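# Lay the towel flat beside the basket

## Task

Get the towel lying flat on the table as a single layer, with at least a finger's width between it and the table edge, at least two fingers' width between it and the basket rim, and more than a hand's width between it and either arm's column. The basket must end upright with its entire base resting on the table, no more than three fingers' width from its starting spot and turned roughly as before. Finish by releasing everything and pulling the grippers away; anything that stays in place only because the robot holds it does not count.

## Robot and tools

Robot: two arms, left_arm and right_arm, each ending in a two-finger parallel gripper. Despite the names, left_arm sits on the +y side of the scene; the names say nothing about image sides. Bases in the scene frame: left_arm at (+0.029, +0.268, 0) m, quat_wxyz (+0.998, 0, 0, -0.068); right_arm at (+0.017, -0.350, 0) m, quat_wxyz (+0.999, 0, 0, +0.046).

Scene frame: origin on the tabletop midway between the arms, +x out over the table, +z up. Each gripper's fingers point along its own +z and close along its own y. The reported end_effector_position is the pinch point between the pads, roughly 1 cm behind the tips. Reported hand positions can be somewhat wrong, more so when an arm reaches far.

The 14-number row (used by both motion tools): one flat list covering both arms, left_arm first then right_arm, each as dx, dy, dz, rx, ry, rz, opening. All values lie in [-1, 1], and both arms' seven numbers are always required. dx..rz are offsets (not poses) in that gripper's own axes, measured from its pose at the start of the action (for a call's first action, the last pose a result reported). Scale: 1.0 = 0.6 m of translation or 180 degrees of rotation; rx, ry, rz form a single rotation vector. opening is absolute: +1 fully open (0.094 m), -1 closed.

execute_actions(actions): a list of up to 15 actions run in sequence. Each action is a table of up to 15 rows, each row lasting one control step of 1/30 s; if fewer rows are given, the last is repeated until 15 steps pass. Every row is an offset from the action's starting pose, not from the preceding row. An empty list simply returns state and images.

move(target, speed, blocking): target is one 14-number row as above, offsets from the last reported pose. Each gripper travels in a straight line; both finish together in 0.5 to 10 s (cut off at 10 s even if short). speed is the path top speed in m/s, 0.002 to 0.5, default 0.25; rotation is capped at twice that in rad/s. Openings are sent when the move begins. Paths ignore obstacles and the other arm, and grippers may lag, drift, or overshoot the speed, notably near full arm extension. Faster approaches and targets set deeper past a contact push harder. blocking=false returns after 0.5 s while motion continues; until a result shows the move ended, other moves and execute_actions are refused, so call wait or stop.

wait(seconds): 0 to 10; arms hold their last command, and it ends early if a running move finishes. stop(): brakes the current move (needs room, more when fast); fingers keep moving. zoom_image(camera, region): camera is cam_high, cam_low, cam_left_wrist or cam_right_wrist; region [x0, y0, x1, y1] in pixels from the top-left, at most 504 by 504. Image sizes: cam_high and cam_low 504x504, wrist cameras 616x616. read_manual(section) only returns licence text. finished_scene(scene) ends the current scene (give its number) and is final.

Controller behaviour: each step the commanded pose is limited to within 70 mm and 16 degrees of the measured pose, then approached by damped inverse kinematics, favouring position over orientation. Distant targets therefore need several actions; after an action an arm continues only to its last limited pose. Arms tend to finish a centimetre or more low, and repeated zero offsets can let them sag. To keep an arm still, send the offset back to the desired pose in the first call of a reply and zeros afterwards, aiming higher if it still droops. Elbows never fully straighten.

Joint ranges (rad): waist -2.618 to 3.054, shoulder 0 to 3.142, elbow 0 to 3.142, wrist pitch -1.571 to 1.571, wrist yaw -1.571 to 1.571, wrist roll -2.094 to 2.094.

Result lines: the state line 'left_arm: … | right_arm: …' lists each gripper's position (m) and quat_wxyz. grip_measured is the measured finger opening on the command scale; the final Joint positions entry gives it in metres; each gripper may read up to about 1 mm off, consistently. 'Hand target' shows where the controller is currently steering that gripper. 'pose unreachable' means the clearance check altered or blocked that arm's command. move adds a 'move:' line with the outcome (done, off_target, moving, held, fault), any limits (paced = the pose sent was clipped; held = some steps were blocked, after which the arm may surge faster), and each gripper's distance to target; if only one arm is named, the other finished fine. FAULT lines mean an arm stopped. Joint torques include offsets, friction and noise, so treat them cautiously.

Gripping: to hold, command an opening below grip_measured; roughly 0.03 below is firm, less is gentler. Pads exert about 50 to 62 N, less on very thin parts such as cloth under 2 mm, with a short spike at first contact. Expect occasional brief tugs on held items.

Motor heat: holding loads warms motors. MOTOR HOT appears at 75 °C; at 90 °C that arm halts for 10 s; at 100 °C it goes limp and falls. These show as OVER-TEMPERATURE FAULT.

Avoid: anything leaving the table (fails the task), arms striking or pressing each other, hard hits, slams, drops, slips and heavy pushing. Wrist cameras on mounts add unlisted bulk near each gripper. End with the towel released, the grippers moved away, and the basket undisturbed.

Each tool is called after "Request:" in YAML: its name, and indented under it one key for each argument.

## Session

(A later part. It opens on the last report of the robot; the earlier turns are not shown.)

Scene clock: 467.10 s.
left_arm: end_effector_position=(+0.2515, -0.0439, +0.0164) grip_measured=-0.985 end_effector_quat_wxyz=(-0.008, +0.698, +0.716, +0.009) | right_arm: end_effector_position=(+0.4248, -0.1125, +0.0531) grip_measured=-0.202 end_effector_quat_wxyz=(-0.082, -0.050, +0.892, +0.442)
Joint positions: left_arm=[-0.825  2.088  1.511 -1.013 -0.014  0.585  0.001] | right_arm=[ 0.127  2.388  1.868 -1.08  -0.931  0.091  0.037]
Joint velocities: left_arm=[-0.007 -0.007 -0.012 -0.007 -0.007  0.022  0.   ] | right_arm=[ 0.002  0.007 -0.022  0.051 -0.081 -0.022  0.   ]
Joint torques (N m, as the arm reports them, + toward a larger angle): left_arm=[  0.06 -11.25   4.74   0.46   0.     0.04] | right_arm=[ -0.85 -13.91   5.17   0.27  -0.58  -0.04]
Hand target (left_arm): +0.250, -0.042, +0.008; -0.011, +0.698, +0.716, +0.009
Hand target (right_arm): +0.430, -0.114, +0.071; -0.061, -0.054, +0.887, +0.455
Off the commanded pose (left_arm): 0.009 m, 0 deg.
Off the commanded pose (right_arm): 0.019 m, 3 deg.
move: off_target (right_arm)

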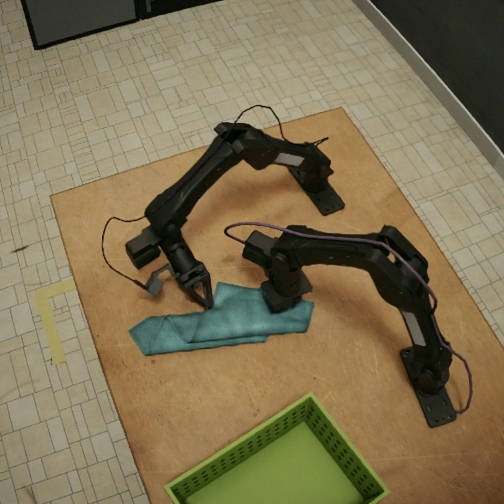

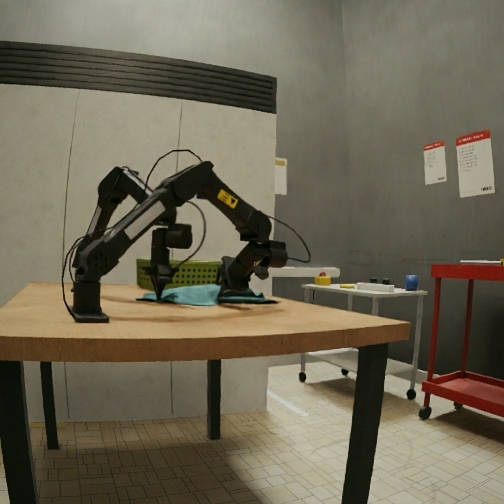

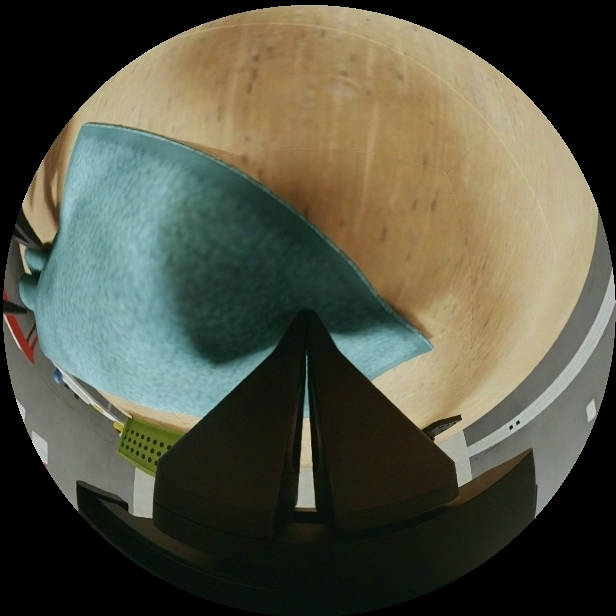

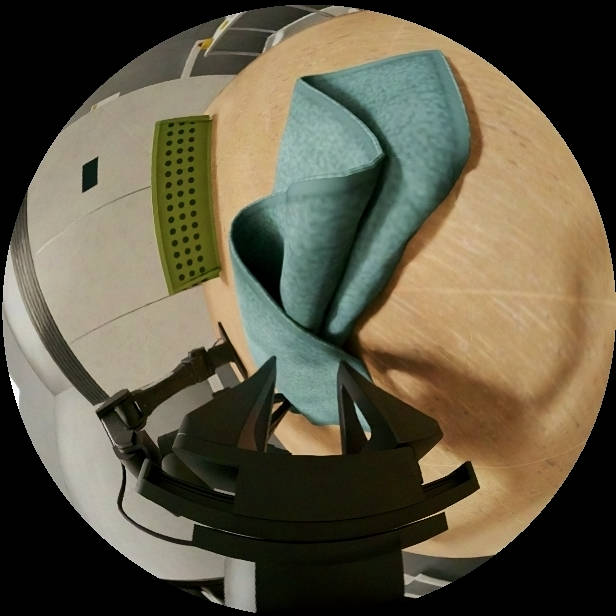

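Request:
move:
  target: [-0.05,-0.133,0.015,0,0,0,-1,0,0.025,-0.02,0,0,0,-0.2]
  speed: 0.05

Scene clock: 490.10 s.
left_arm: end_effector_position=(+0.1812, -0.0826, +0.0147) grip_measured=-0.985 end_effector_quat_wxyz=(+0.004, +0.699, +0.715, +0.009) | right_arm: end_effector_position=(+0.4209, -0.1139, +0.0591) grip_measured=-0.202 end_effector_quat_wxyz=(-0.097, -0.042, +0.893, +0.437)
Joint positions: left_arm=[-1.037  2.068  1.474 -0.975 -0.019  0.376  0.001] | right_arm=[ 0.127  2.388  1.894 -1.139 -0.926  0.093  0.037]
Joint velocities: left_arm=[-0.022 -0.012 -0.022 -0.007  0.007  0.022 -0.   ] | right_arm=[-0.002 -0.002 -0.002  0.007 -0.037 -0.022  0.   ]
Joint torques (N m, as the arm reports them, + toward a larger angle): left_arm=[ -0.64 -12.3    3.58   0.36   0.09  -0.07] | right_arm=[ -0.12 -11.88   8.76   0.05  -0.41  -0.05]
Hand target (left_arm): +0.173, -0.077, +0.008; -0.007, +0.698, +0.716, +0.009
Hand target (right_arm): +0.427, -0.113, +0.072; -0.082, -0.050, +0.892, +0.441
Off the commanded pose (left_arm): 0.014 m, 1 deg.
Off the commanded pose (right_arm): 0.014 m, 2 deg.
move: off_target (left_arm, right_arm)

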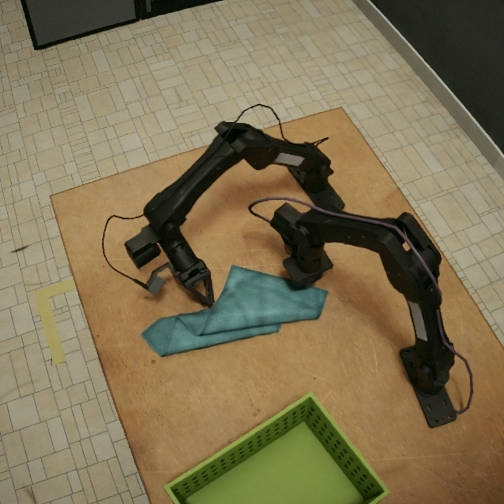

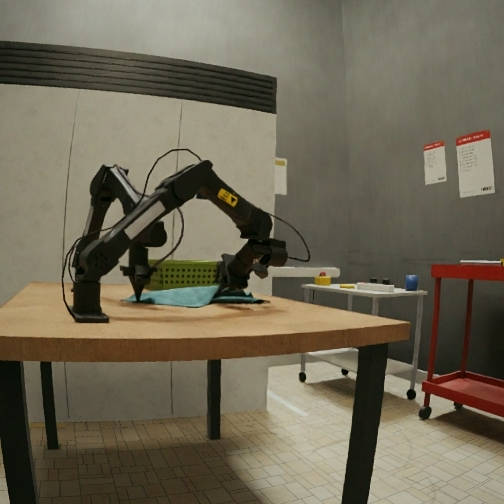

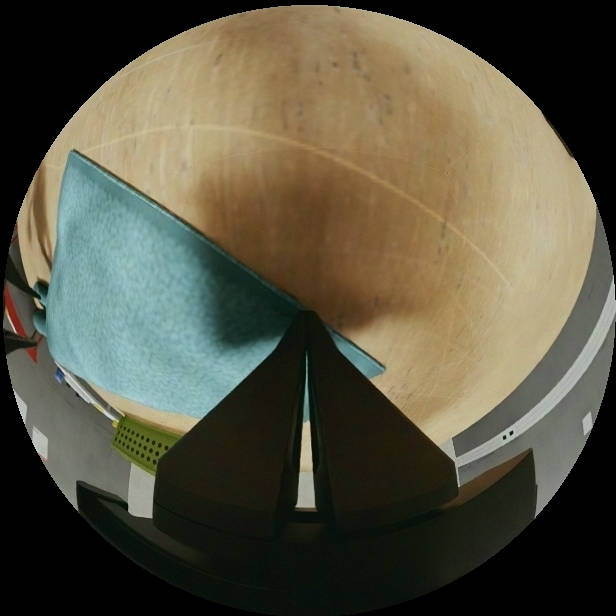

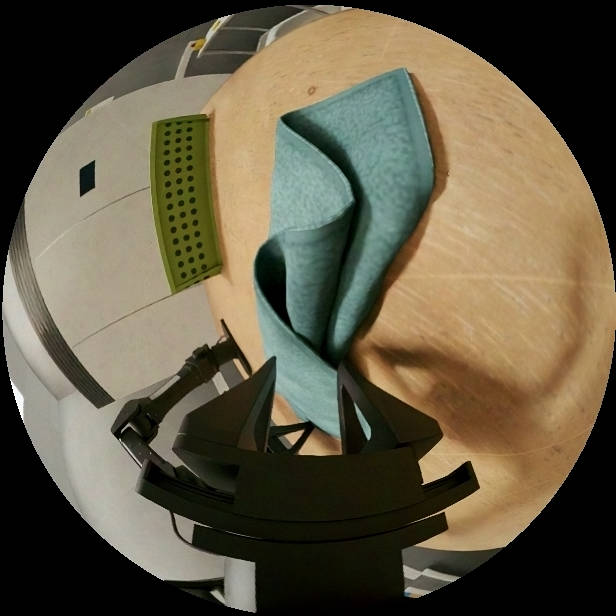

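Request:
move:
  target: [0,0,-0.1,0,0,0,-1,-0.04,0.063,-0.04,0.306,-0.261,0.043,0.3]
  speed: 0.15

Scene clock: 515.23 s.
left_arm: end_effector_position=(+0.1789, -0.0766, +0.0621) grip_measured=-0.985 end_effector_quat_wxyz=(-0.009, +0.698, +0.716, +0.015) | right_arm: end_effector_position=(+0.4469, -0.1079, +0.0934) grip_measured=+0.298 end_effector_quat_wxyz=(+0.242, +0.145, +0.959, -0.034)
Joint positions: left_arm=[-1.037  2.024  1.602 -1.177 -0.02   0.373  0.001] | right_arm=[ 0.559  2.159  1.836 -0.939  0.392  0.889  0.061]
Joint velocities: left_arm=[-0.007 -0.022 -0.017  0.051  0.037  0.022  0.001] | right_arm=[-0.017 -0.007 -0.002 -0.022  0.007  0.007  0.   ]
Joint torques (N m, as the arm reports them, + toward a larger angle): left_arm=[ -0.1  -13.25   9.37   0.05  -0.01   0.05] | right_arm=[ 0.74 -9.77  9.7   0.56  0.35  0.09]
Hand target (left_arm): +0.181, -0.082, +0.075; +0.005, +0.699, +0.715, +0.009
Hand target (right_arm): +0.450, -0.105, +0.101; +0.254, +0.148, +0.955, -0.035
Off the commanded pose (left_arm): 0.014 m, 2 deg.
Off the commanded pose (right_arm): 0.008 m, 2 deg.
move: off_target (left_arm)

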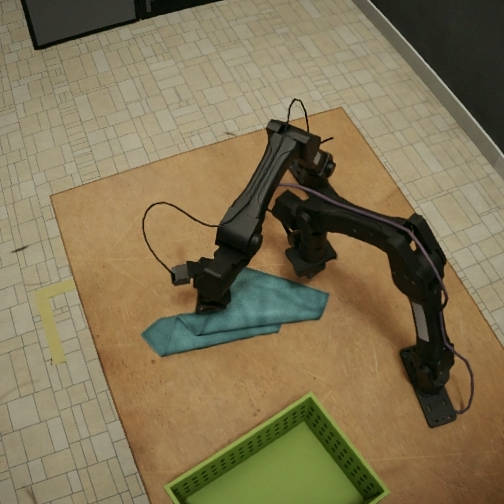

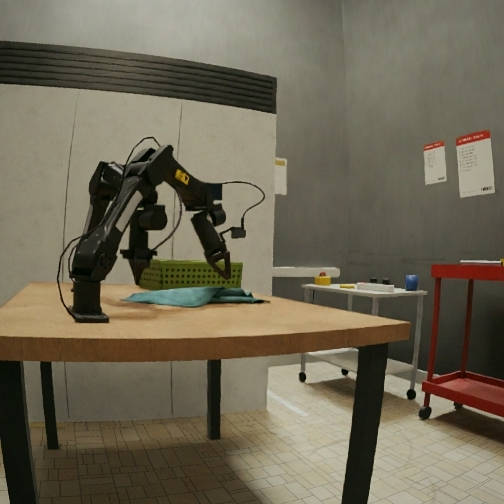

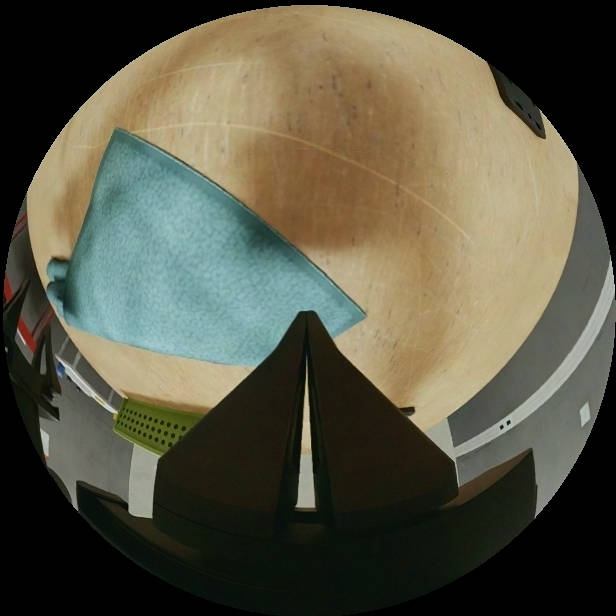

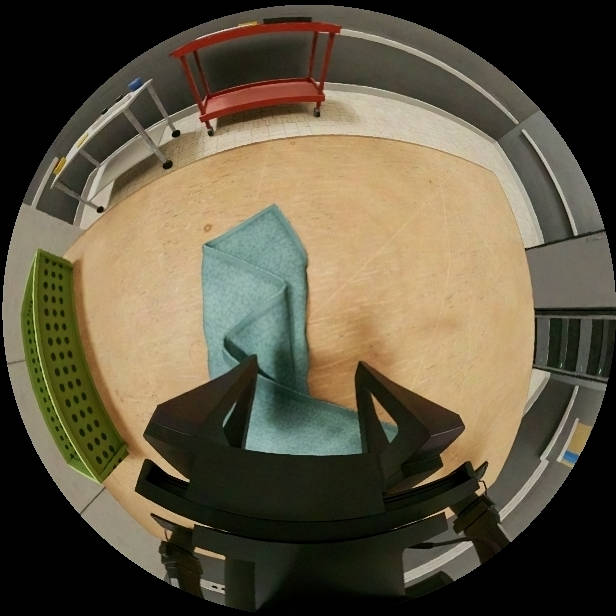

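Request:
move:
  target: [0,0,-0.03,0,0,0,-1,0,0.01,0.11,0,0,0,0.3]
  speed: 0.08

Scene clock: 525.60 s.
left_arm: end_effector_position=(+0.1770, -0.0722, +0.0694) grip_measured=-0.985 end_effector_quat_wxyz=(-0.020, +0.698, +0.715, +0.020) | right_arm: end_effector_position=(+0.4730, -0.1085, +0.0347) grip_measured=+0.298 end_effector_quat_wxyz=(+0.238, +0.142, +0.960, -0.036)
Joint positions: left_arm=[-1.037  2.024  1.63  -1.23  -0.02   0.373  0.001] | right_arm=[ 0.523  2.291  1.82  -0.787  0.378  0.848  0.061]
Joint velocities: left_arm=[ 0.007  0.027 -0.017 -0.022  0.037 -0.037 -0.001] | right_arm=[ 0.017 -0.002 -0.007  0.007 -0.022 -0.022 -0.   ]
Joint torques (N m, as the arm reports them, + toward a larger angle): left_arm=[  0.06 -12.8    9.32   0.04  -0.01   0.01] | right_arm=[ -0.67 -11.06   6.7    0.75   0.19  -0.04]
Hand target (left_arm): +0.179, -0.077, +0.080; -0.009, +0.698, +0.716, +0.015
Hand target (right_arm): +0.478, -0.112, +0.035; +0.242, +0.145, +0.959, -0.034
Off the commanded pose (left_arm): 0.012 m, 1 deg.
Off the commanded pose (right_arm): 0.006 m, 1 deg.
move: off_target (left_arm)

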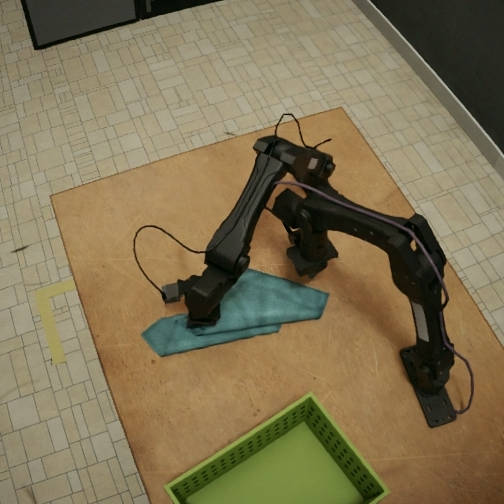

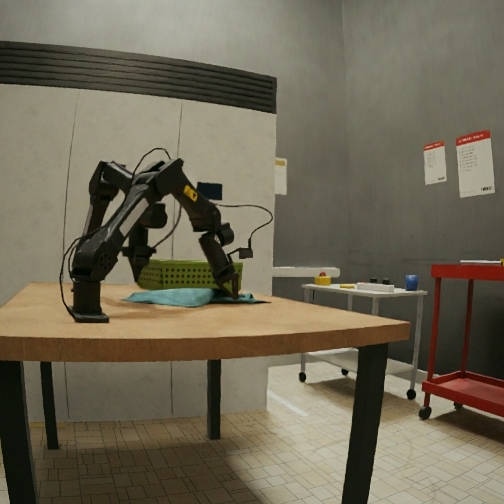

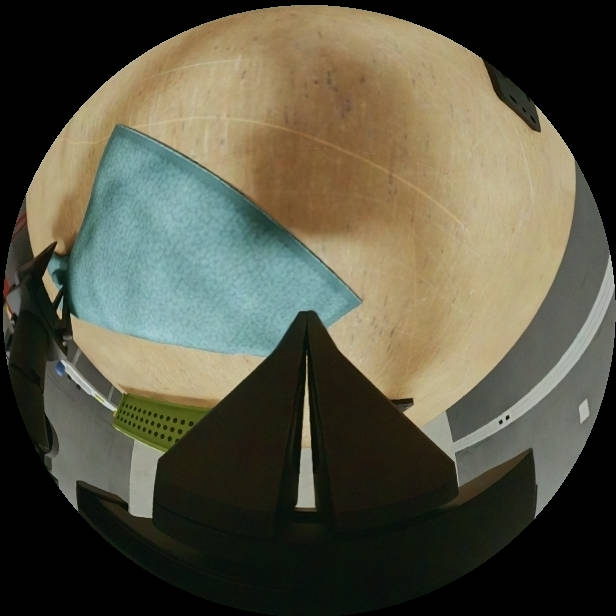

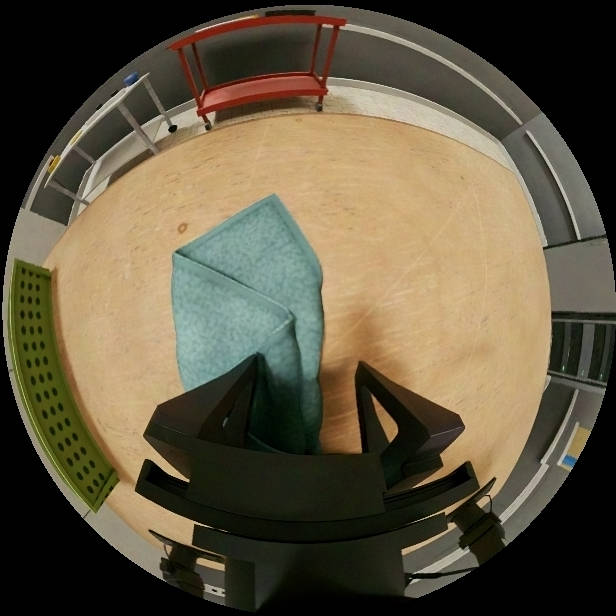

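Request:
move:
  target: [0,0,-0.02,0,0,0,-1,0,0.02,0.03,0,0,0,0.3]
  speed: 0.04

Request:
move:
  target: [0,0,-0.02,0,0,0,-1,0,0,0.01,0,0,0,-1]
  speed: 0.02

Scene clock: 530.40 s.
left_arm: end_effector_position=(+0.1741, -0.0653, +0.0699) grip_measured=-0.985 end_effector_quat_wxyz=(-0.034, +0.698, +0.715, +0.025) | right_arm: end_effector_position=(+0.4813, -0.1026, +0.0301) grip_measured=+0.298 end_effector_quat_wxyz=(+0.242, +0.143, +0.959, -0.032)
Joint positions: left_arm=[-1.037  2.024  1.63  -1.261 -0.02   0.373  0.001] | right_arm=[ 0.523  2.328  1.86  -0.778  0.378  0.847  0.061]
Joint velocities: left_arm=[-0.007  0.002  0.017 -0.022 -0.007  0.051 -0.001] | right_arm=[-0.002 -0.002  0.002 -0.007 -0.022 -0.022 -0.002]
Joint torques (N m, as the arm reports them, + toward a larger angle): left_arm=[  0.19 -12.26  10.23  -0.01   0.04   0.01] | right_arm=[ -0.02 -11.22   6.83   0.68   0.17   0.  ]
Hand target (left_arm): +0.177, -0.072, +0.081; -0.020, +0.698, +0.715, +0.019
Hand target (right_arm): +0.481, -0.103, +0.030; +0.241, +0.143, +0.959, -0.033
Off the commanded pose (left_arm): 0.014 m, 2 deg.
Off the commanded pose (right_arm): 0.012 m, 1 deg.
move: held (right_arm), off_target (left_arm); limits=held; held on 9 of 25 steps (right_arm), including the last (right_arm)
pose unreachable (right arm): on one or more control steps of this call, first in action 0 (counted from 0), this arm could not follow its commanded pose, so it was not sent that pose on those steps. On the call's last step it was still not sent that pose. It may still have moved: this result reports where it is.
cause: the commanded pose would bring a part of the arm too close to another arm (this arm's forearm (the part past joint 3) and the other arm's wrist (the part past joint 4)).

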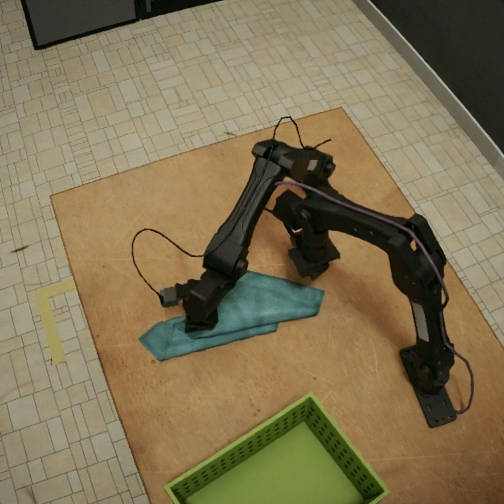

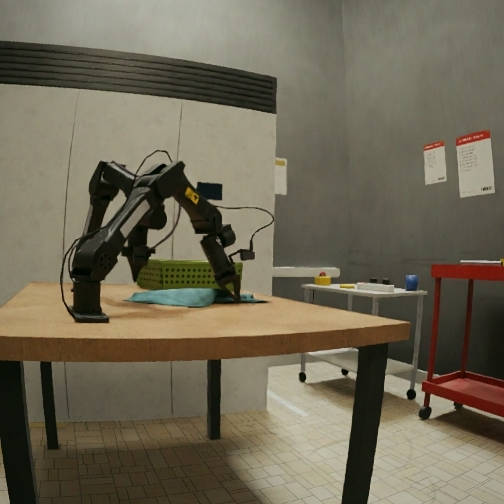

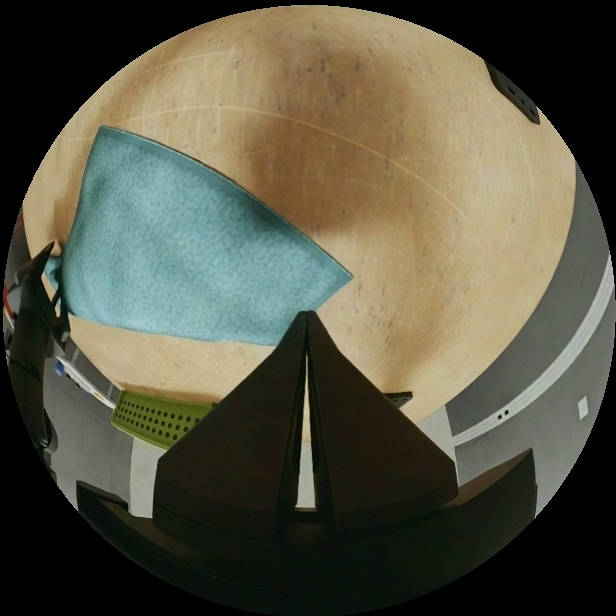

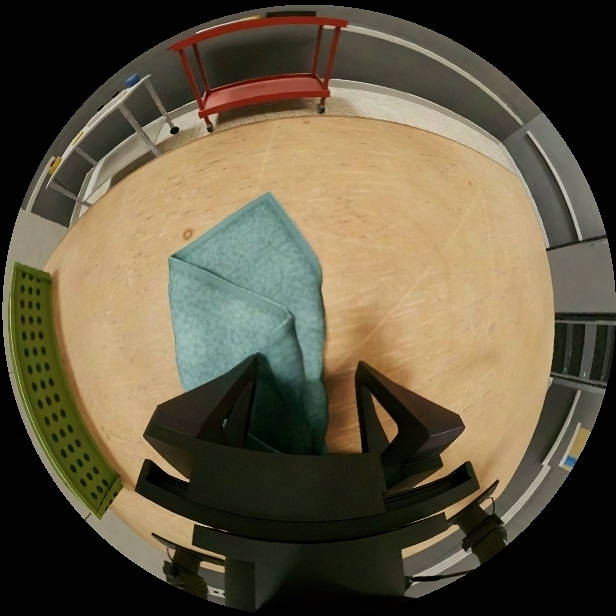

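Scene clock: 531.30 s.
left_arm: end_effector_position=(+0.1711, -0.0581, +0.0707) grip_measured=-0.985 end_effector_quat_wxyz=(-0.049, +0.697, +0.714, +0.032) | right_arm: end_effector_position=(+0.4850, -0.1032, +0.0324) grip_measured=-0.936 end_effector_quat_wxyz=(+0.252, +0.145, +0.956, -0.033)
Joint positions: left_arm=[-1.037  2.024  1.63  -1.292 -0.02   0.373  0.001] | right_arm=[ 0.522  2.327  1.86  -0.764  0.393  0.847  0.003]
Joint velocities: left_arm=[ 0.002  0.017 -0.017 -0.007  0.007 -0.037 -0.   ] | right_arm=[ 0.017 -0.012  0.012 -0.007  0.037  0.022 -0.   ]
Joint torques (N m, as the arm reports them, + toward a larger angle): left_arm=[  0.12 -12.12  10.43  -0.08   0.     0.  ] | right_arm=[ -0.32 -10.21   6.73   0.75   0.04  -0.06]
Hand target (left_arm): +0.174, -0.066, +0.082; -0.034, +0.698, +0.715, +0.025
Hand target (right_arm): +0.484, -0.103, +0.025; +0.242, +0.143, +0.959, -0.032
Off the commanded pose (left_arm): 0.014 m, 2 deg.
Off the commanded pose (right_arm): 0.008 m, 1 deg.
move: off_target (left_arm)

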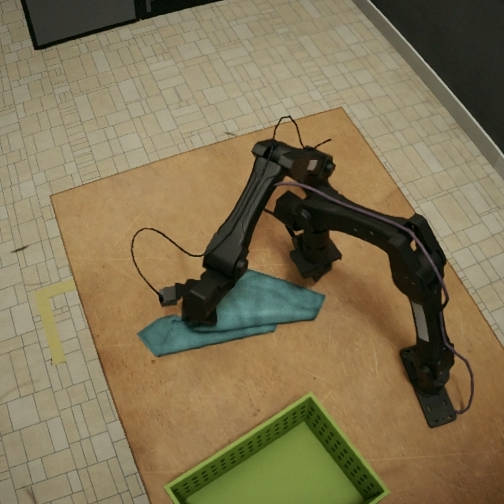

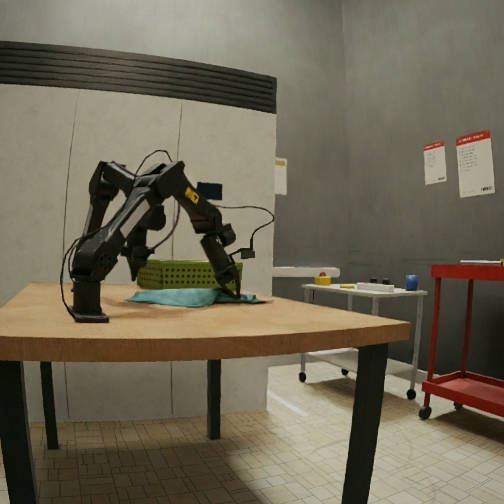

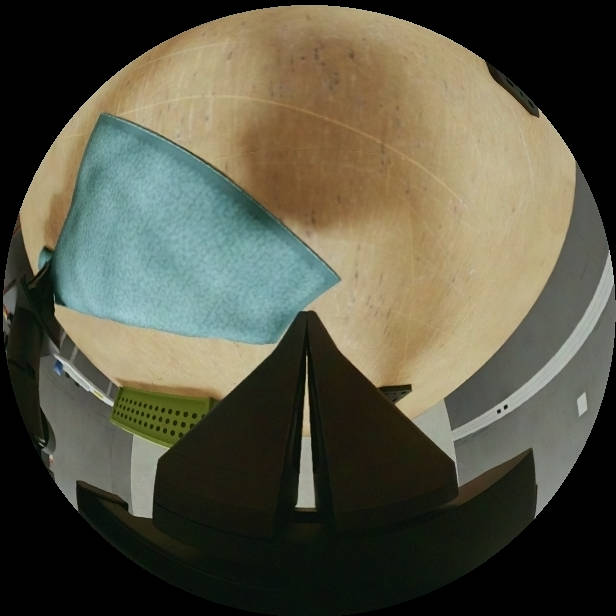

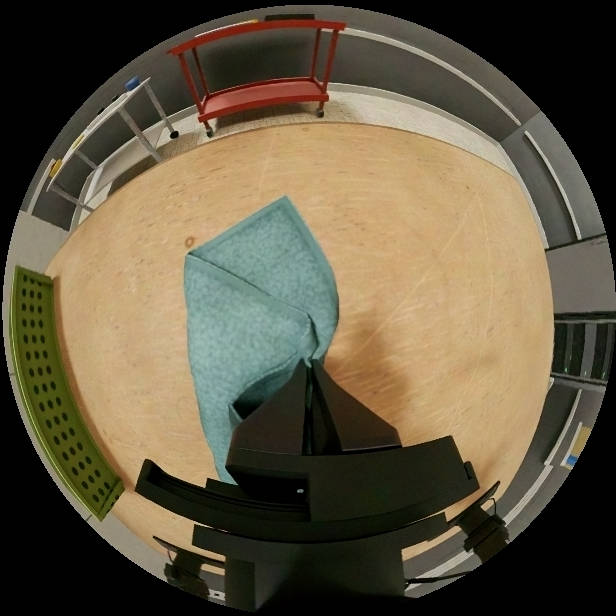

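Request:
move:
  target: [0.25,-0.05,-0.13,0,0,0,-1,0,0,0,0,0,0,-1]
  speed: 0.2

Scene clock: 534.73 s.
left_arm: end_effector_position=(+0.1406, +0.0716, +0.1695) grip_measured=-0.985 end_effector_quat_wxyz=(-0.035, +0.696, +0.716, +0.022) | right_arm: end_effector_position=(+0.4853, -0.1036, +0.0326) grip_measured=-0.936 end_effector_quat_wxyz=(+0.253, +0.146, +0.956, -0.034)
Joint positions: left_arm=[-0.94   1.482  1.383 -1.551 -0.022  0.466  0.001] | right_arm=[ 0.522  2.327  1.86  -0.764  0.396  0.847  0.003]
Joint velocities: left_arm=[-0.007  0.012 -0.027 -0.051  0.066  0.081 -0.   ] | right_arm=[ 0.017  0.027 -0.007  0.037 -0.066 -0.051  0.   ]
Joint torques (N m, as the arm reports them, + toward a larger angle): left_arm=[ 0.56 -6.59  4.36 -0.06 -0.13  0.12] | right_arm=[  0.01 -11.2    6.82   0.73   0.16   0.  ]
Hand target (left_arm): +0.139, +0.082, +0.165; -0.050, +0.697, +0.714, +0.031
Hand target (right_arm): +0.485, -0.103, +0.032; +0.252, +0.145, +0.956, -0.033
Off the commanded pose (left_arm): 0.010 m, 2 deg.
Off the commanded pose (right_arm): 0.000 m, 0 deg.
move: done

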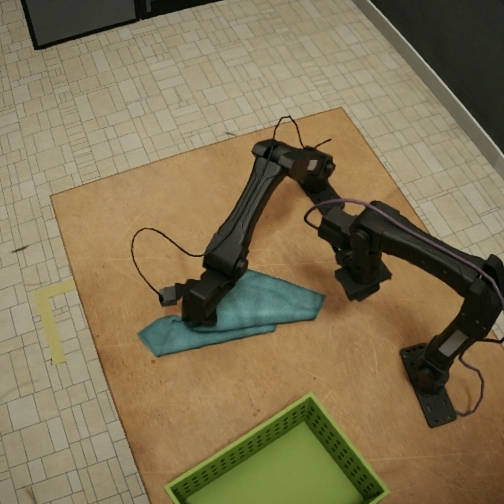

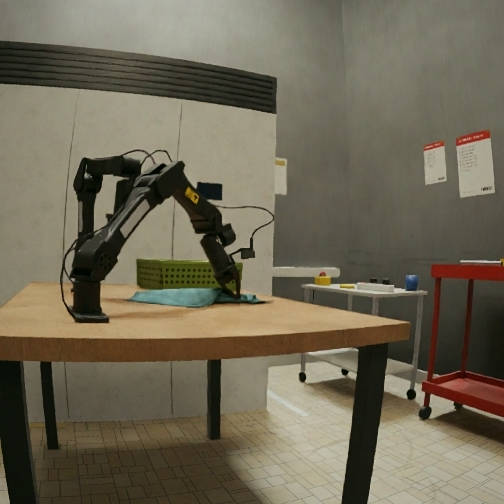

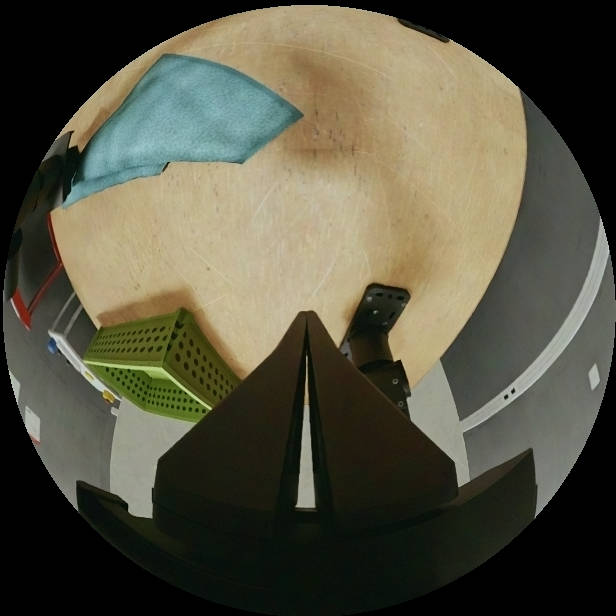

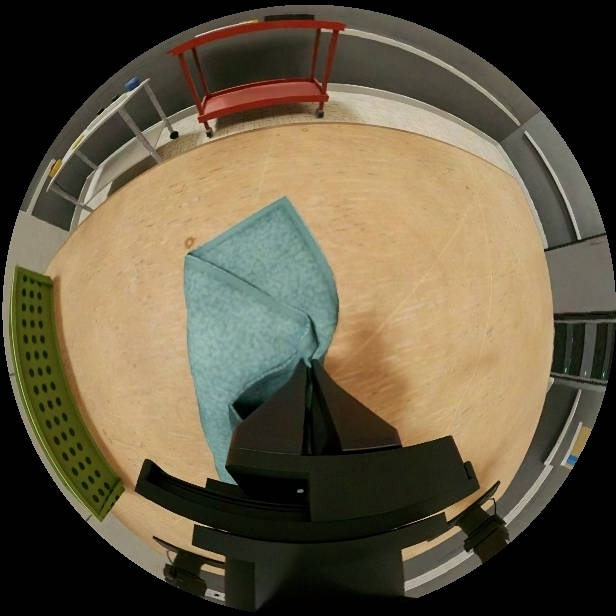

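Request:
move:
  target: [0,0,0,0,0,0,-1,-0.024,-0.014,-0.14,0,0,0,-1]
  speed: 0.05

Scene clock: 540.30 s.
left_arm: end_effector_position=(+0.1404, +0.0720, +0.1695) grip_measured=-0.985 end_effector_quat_wxyz=(-0.035, +0.697, +0.716, +0.022) | right_arm: end_effector_position=(+0.4532, -0.1099, +0.0848) grip_measured=-0.936 end_effector_quat_wxyz=(+0.230, +0.142, +0.961, -0.051)
Joint positions: left_arm=[-0.94   1.482  1.383 -1.553 -0.022  0.468  0.001] | right_arm=[ 0.549  2.22   1.908 -0.99   0.396  0.88   0.003]
Joint velocities: left_arm=[ 0.007 -0.012 -0.012 -0.007 -0.007  0.051 -0.001] | right_arm=[-0.002  0.022  0.017 -0.051 -0.066 -0.007 -0.   ]
Joint torques (N m, as the arm reports them, + toward a larger angle): left_arm=[ 0.01 -6.13  6.71  0.12 -0.01  0.  ] | right_arm=[  0.84 -13.44   9.62   0.53   0.27   0.13]
Hand target (left_arm): +0.141, +0.072, +0.169; -0.035, +0.696, +0.716, +0.022
Hand target (right_arm): +0.455, -0.104, +0.112; +0.252, +0.146, +0.956, -0.033
Off the commanded pose (left_arm): 0.000 m, 0 deg.
Off the commanded pose (right_arm): 0.029 m, 3 deg.
move: off_target (right_arm)

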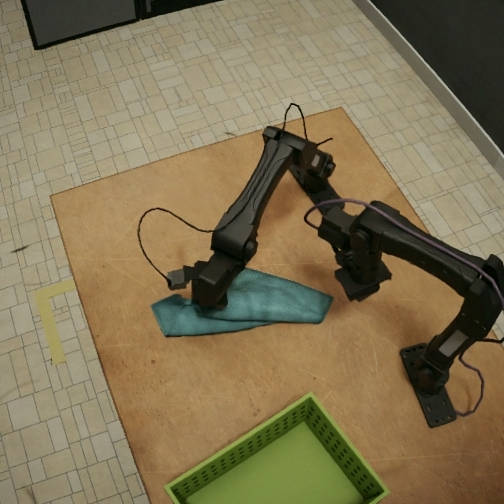

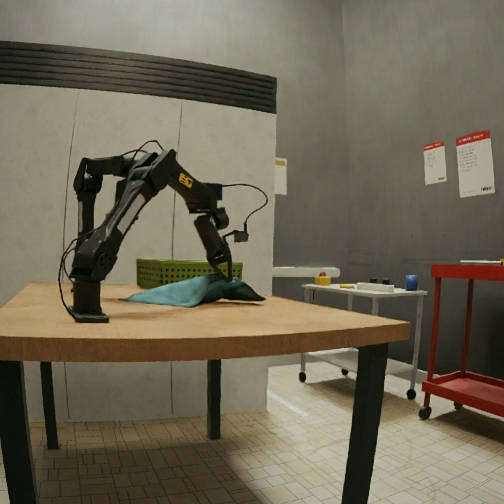

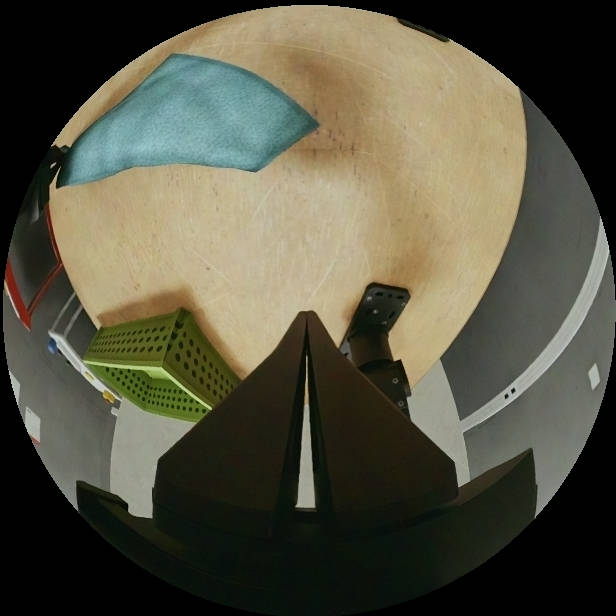

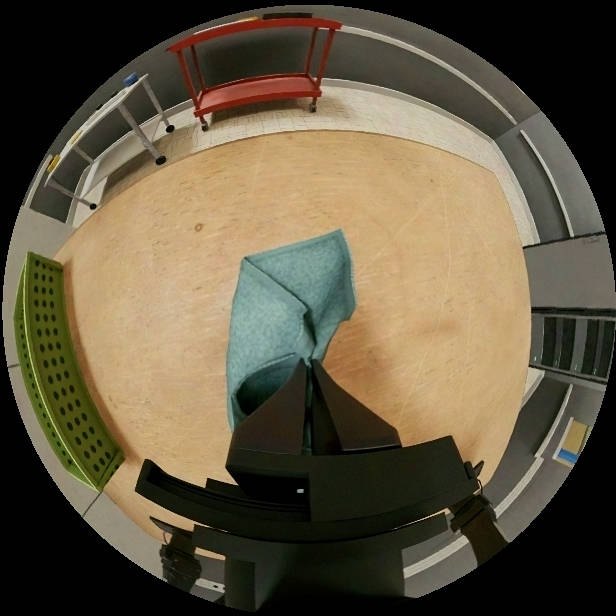

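Request:
move:
  target: [0,0,0,0,0,0,-1,-0.113,-0.03,-0.413,0,0,0,-1]
  speed: 0.1

Scene clock: 547.10 s.
left_arm: end_effector_position=(+0.1404, +0.0720, +0.1695) grip_measured=-0.985 end_effector_quat_wxyz=(-0.035, +0.697, +0.716, +0.022) | right_arm: end_effector_position=(+0.4079, -0.1000, +0.3144) grip_measured=-0.936 end_effector_quat_wxyz=(+0.324, +0.112, +0.939, +0.035)
Joint positions: left_arm=[-0.94   1.482  1.383 -1.553 -0.022  0.468  0.001] | right_arm=[ 0.636  2.117  2.624 -1.554  0.427  0.848  0.003]
Joint velocities: left_arm=[-0.012  0.007 -0.007 -0.007 -0.007  0.051  0.   ] | right_arm=[ 0.002  0.007 -0.002 -0.066  0.022  0.022  0.001]
Joint torques (N m, as the arm reports them, + toward a larger angle): left_arm=[-0.07 -6.01  6.6   0.12 -0.01  0.01] | right_arm=[  0.76 -10.95   7.96   0.96   0.37  -0.08]
Hand target (left_arm): +0.140, +0.072, +0.170; -0.035, +0.697, +0.716, +0.022
Hand target (right_arm): +0.402, -0.103, +0.337; +0.347, +0.111, +0.930, +0.047
Off the commanded pose (left_arm): 0.000 m, 0 deg.
Off the commanded pose (right_arm): 0.024 m, 15 deg.
joint sent to its limit (right arm) — the command would take joint 4 (wrist pitch) past its lower limit, so that joint was sent only as far as its limit.
move: off_target (right_arm)

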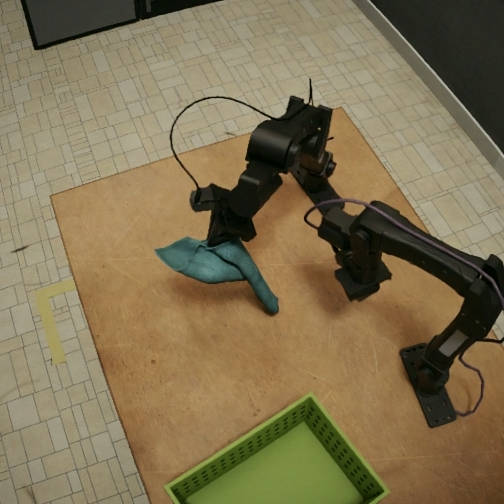

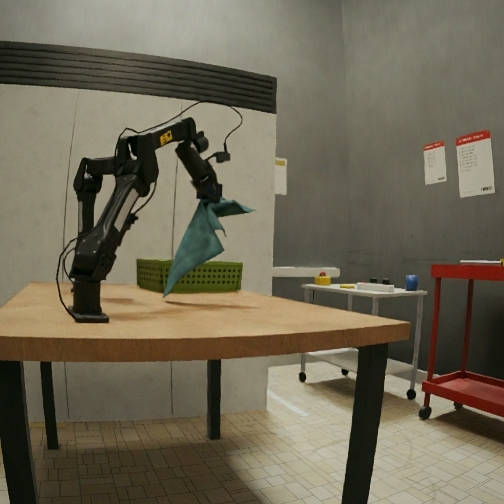

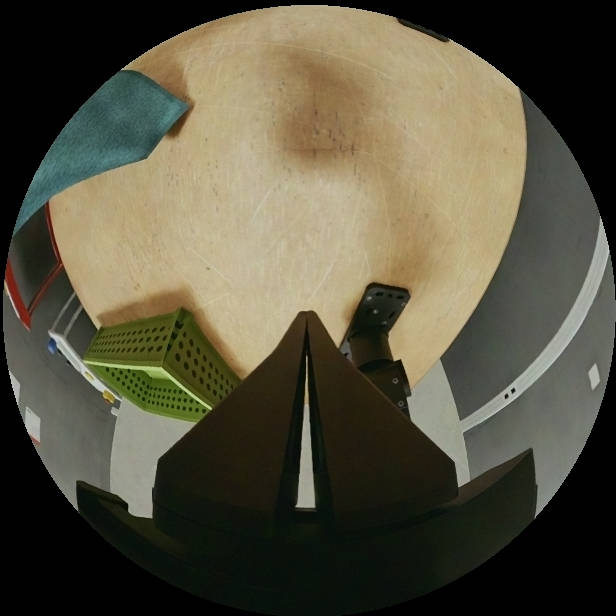

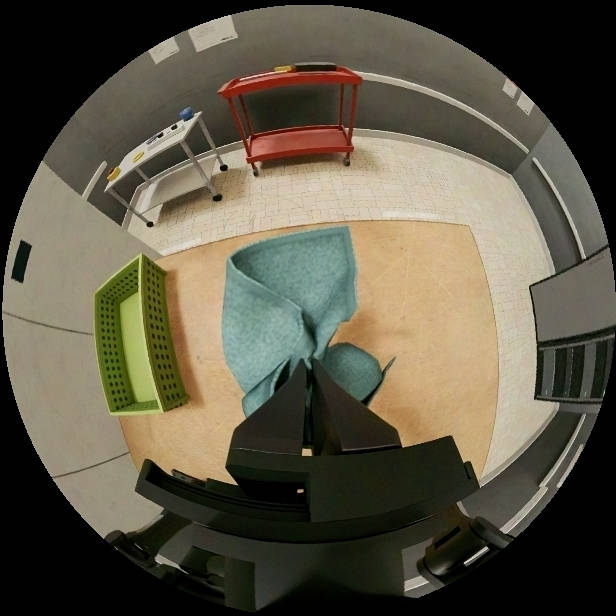

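Request:
move:
  target: [0,0,0,0,0,0,-1,-0.017,0.037,-0.17,0,-0.1,0,-1]
  speed: 0.1

Scene clock: 555.77 s.
left_arm: end_effector_position=(+0.1404, +0.0720, +0.1695) grip_measured=-0.985 end_effector_quat_wxyz=(-0.035, +0.697, +0.716, +0.022) | right_arm: end_effector_position=(+0.3641, -0.0712, +0.3792) grip_measured=-0.936 end_effector_quat_wxyz=(+0.458, +0.096, +0.884, +0.015)
Joint positions: left_arm=[-0.94   1.482  1.383 -1.553 -0.022  0.468  0.001] | right_arm=[ 0.868  2.066  2.672 -1.554  0.775  0.915  0.003]
Joint velocities: left_arm=[ 0.007  0.017 -0.002  0.007  0.037  0.022  0.001] | right_arm=[ 0.012 -0.007  0.007 -0.051  0.037 -0.037 -0.   ]
Joint torques (N m, as the arm reports them, + toward a larger angle): left_arm=[ 0.12 -6.03  6.53  0.1   0.    0.03] | right_arm=[  0.62 -10.69   7.57   1.02   0.52   0.04]
Hand target (left_arm): +0.140, +0.072, +0.170; -0.035, +0.697, +0.716, +0.022
Hand target (right_arm): +0.357, -0.081, +0.403; +0.479, +0.110, +0.870, +0.032
Off the commanded pose (left_arm): 0.000 m, 0 deg.
Off the commanded pose (right_arm): 0.027 m, 3 deg.
joint sent to its limit (right arm) — the command would take joint 4 (wrist pitch) past its lower limit, so that joint was sent only as far as its limit.
move: off_target (right_arm)

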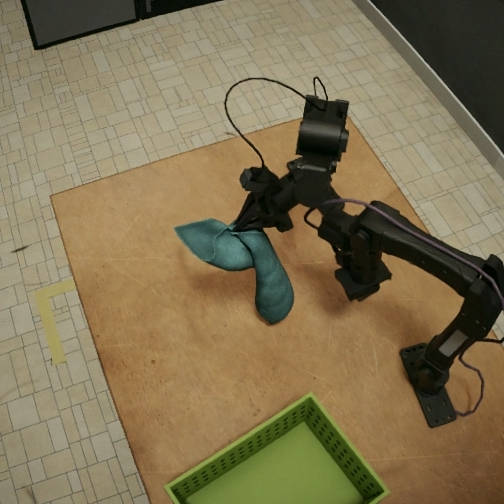

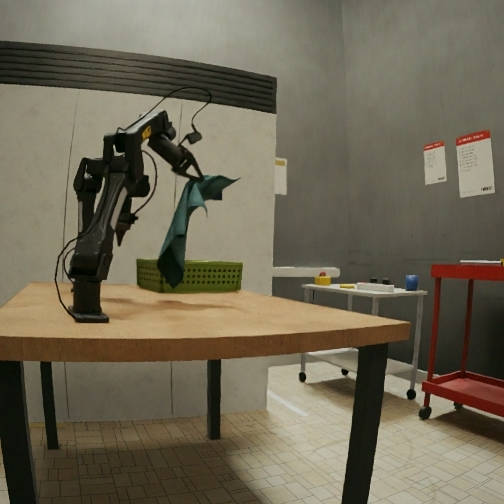

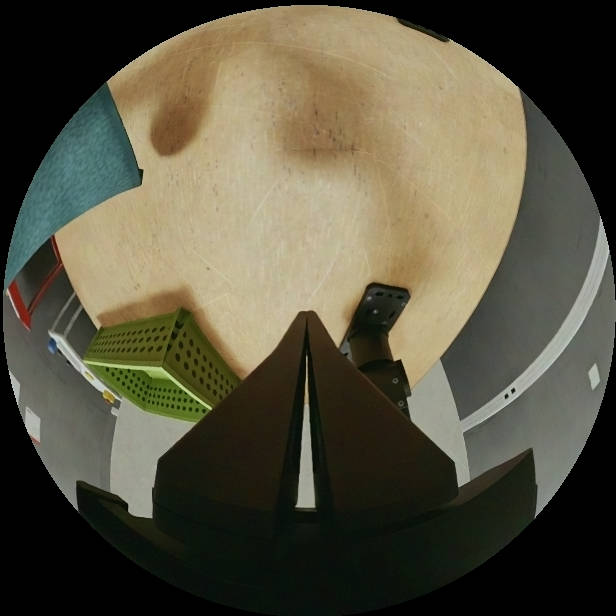

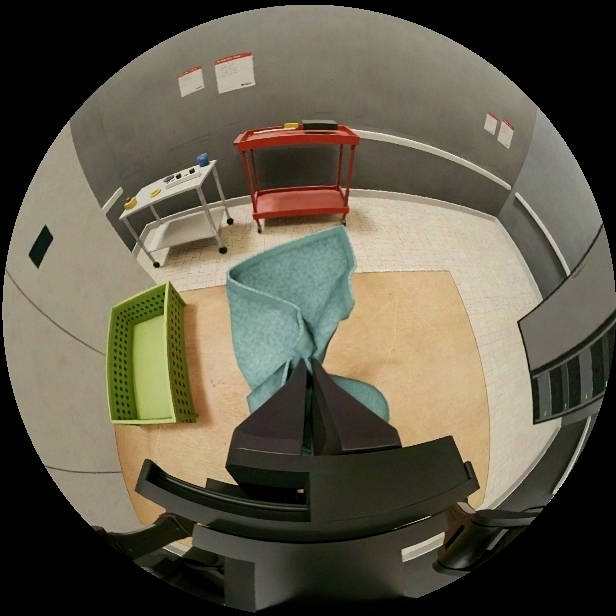

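Request:
zoom_image:
  camera: "cam_low"
  region: [100, 150, 280, 310]

Request:
zoom_image:
  camera: "cam_high"
  region: [150, 180, 350, 340]

Region (100, 150, 280, 310) of cam_low's 504x504 image, scaled by 2.800, with more detail than that image has.

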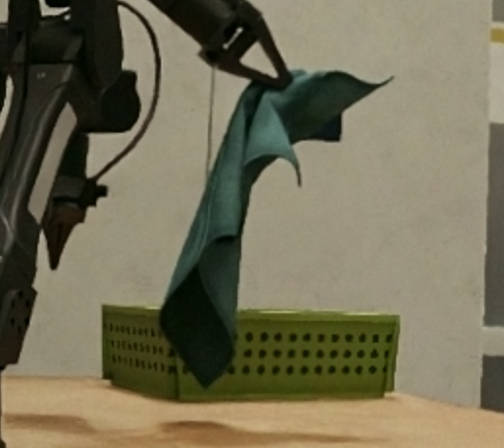

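Region (150, 180, 350, 340) of cam_high's 504x504 image, scaled by 2.520, with more detail than that image has; it fills the top 403 rows of this view, and the rest is white.

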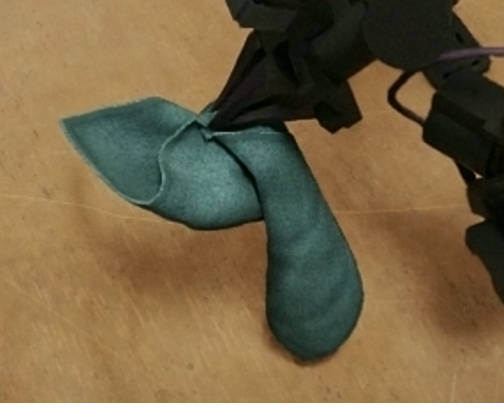

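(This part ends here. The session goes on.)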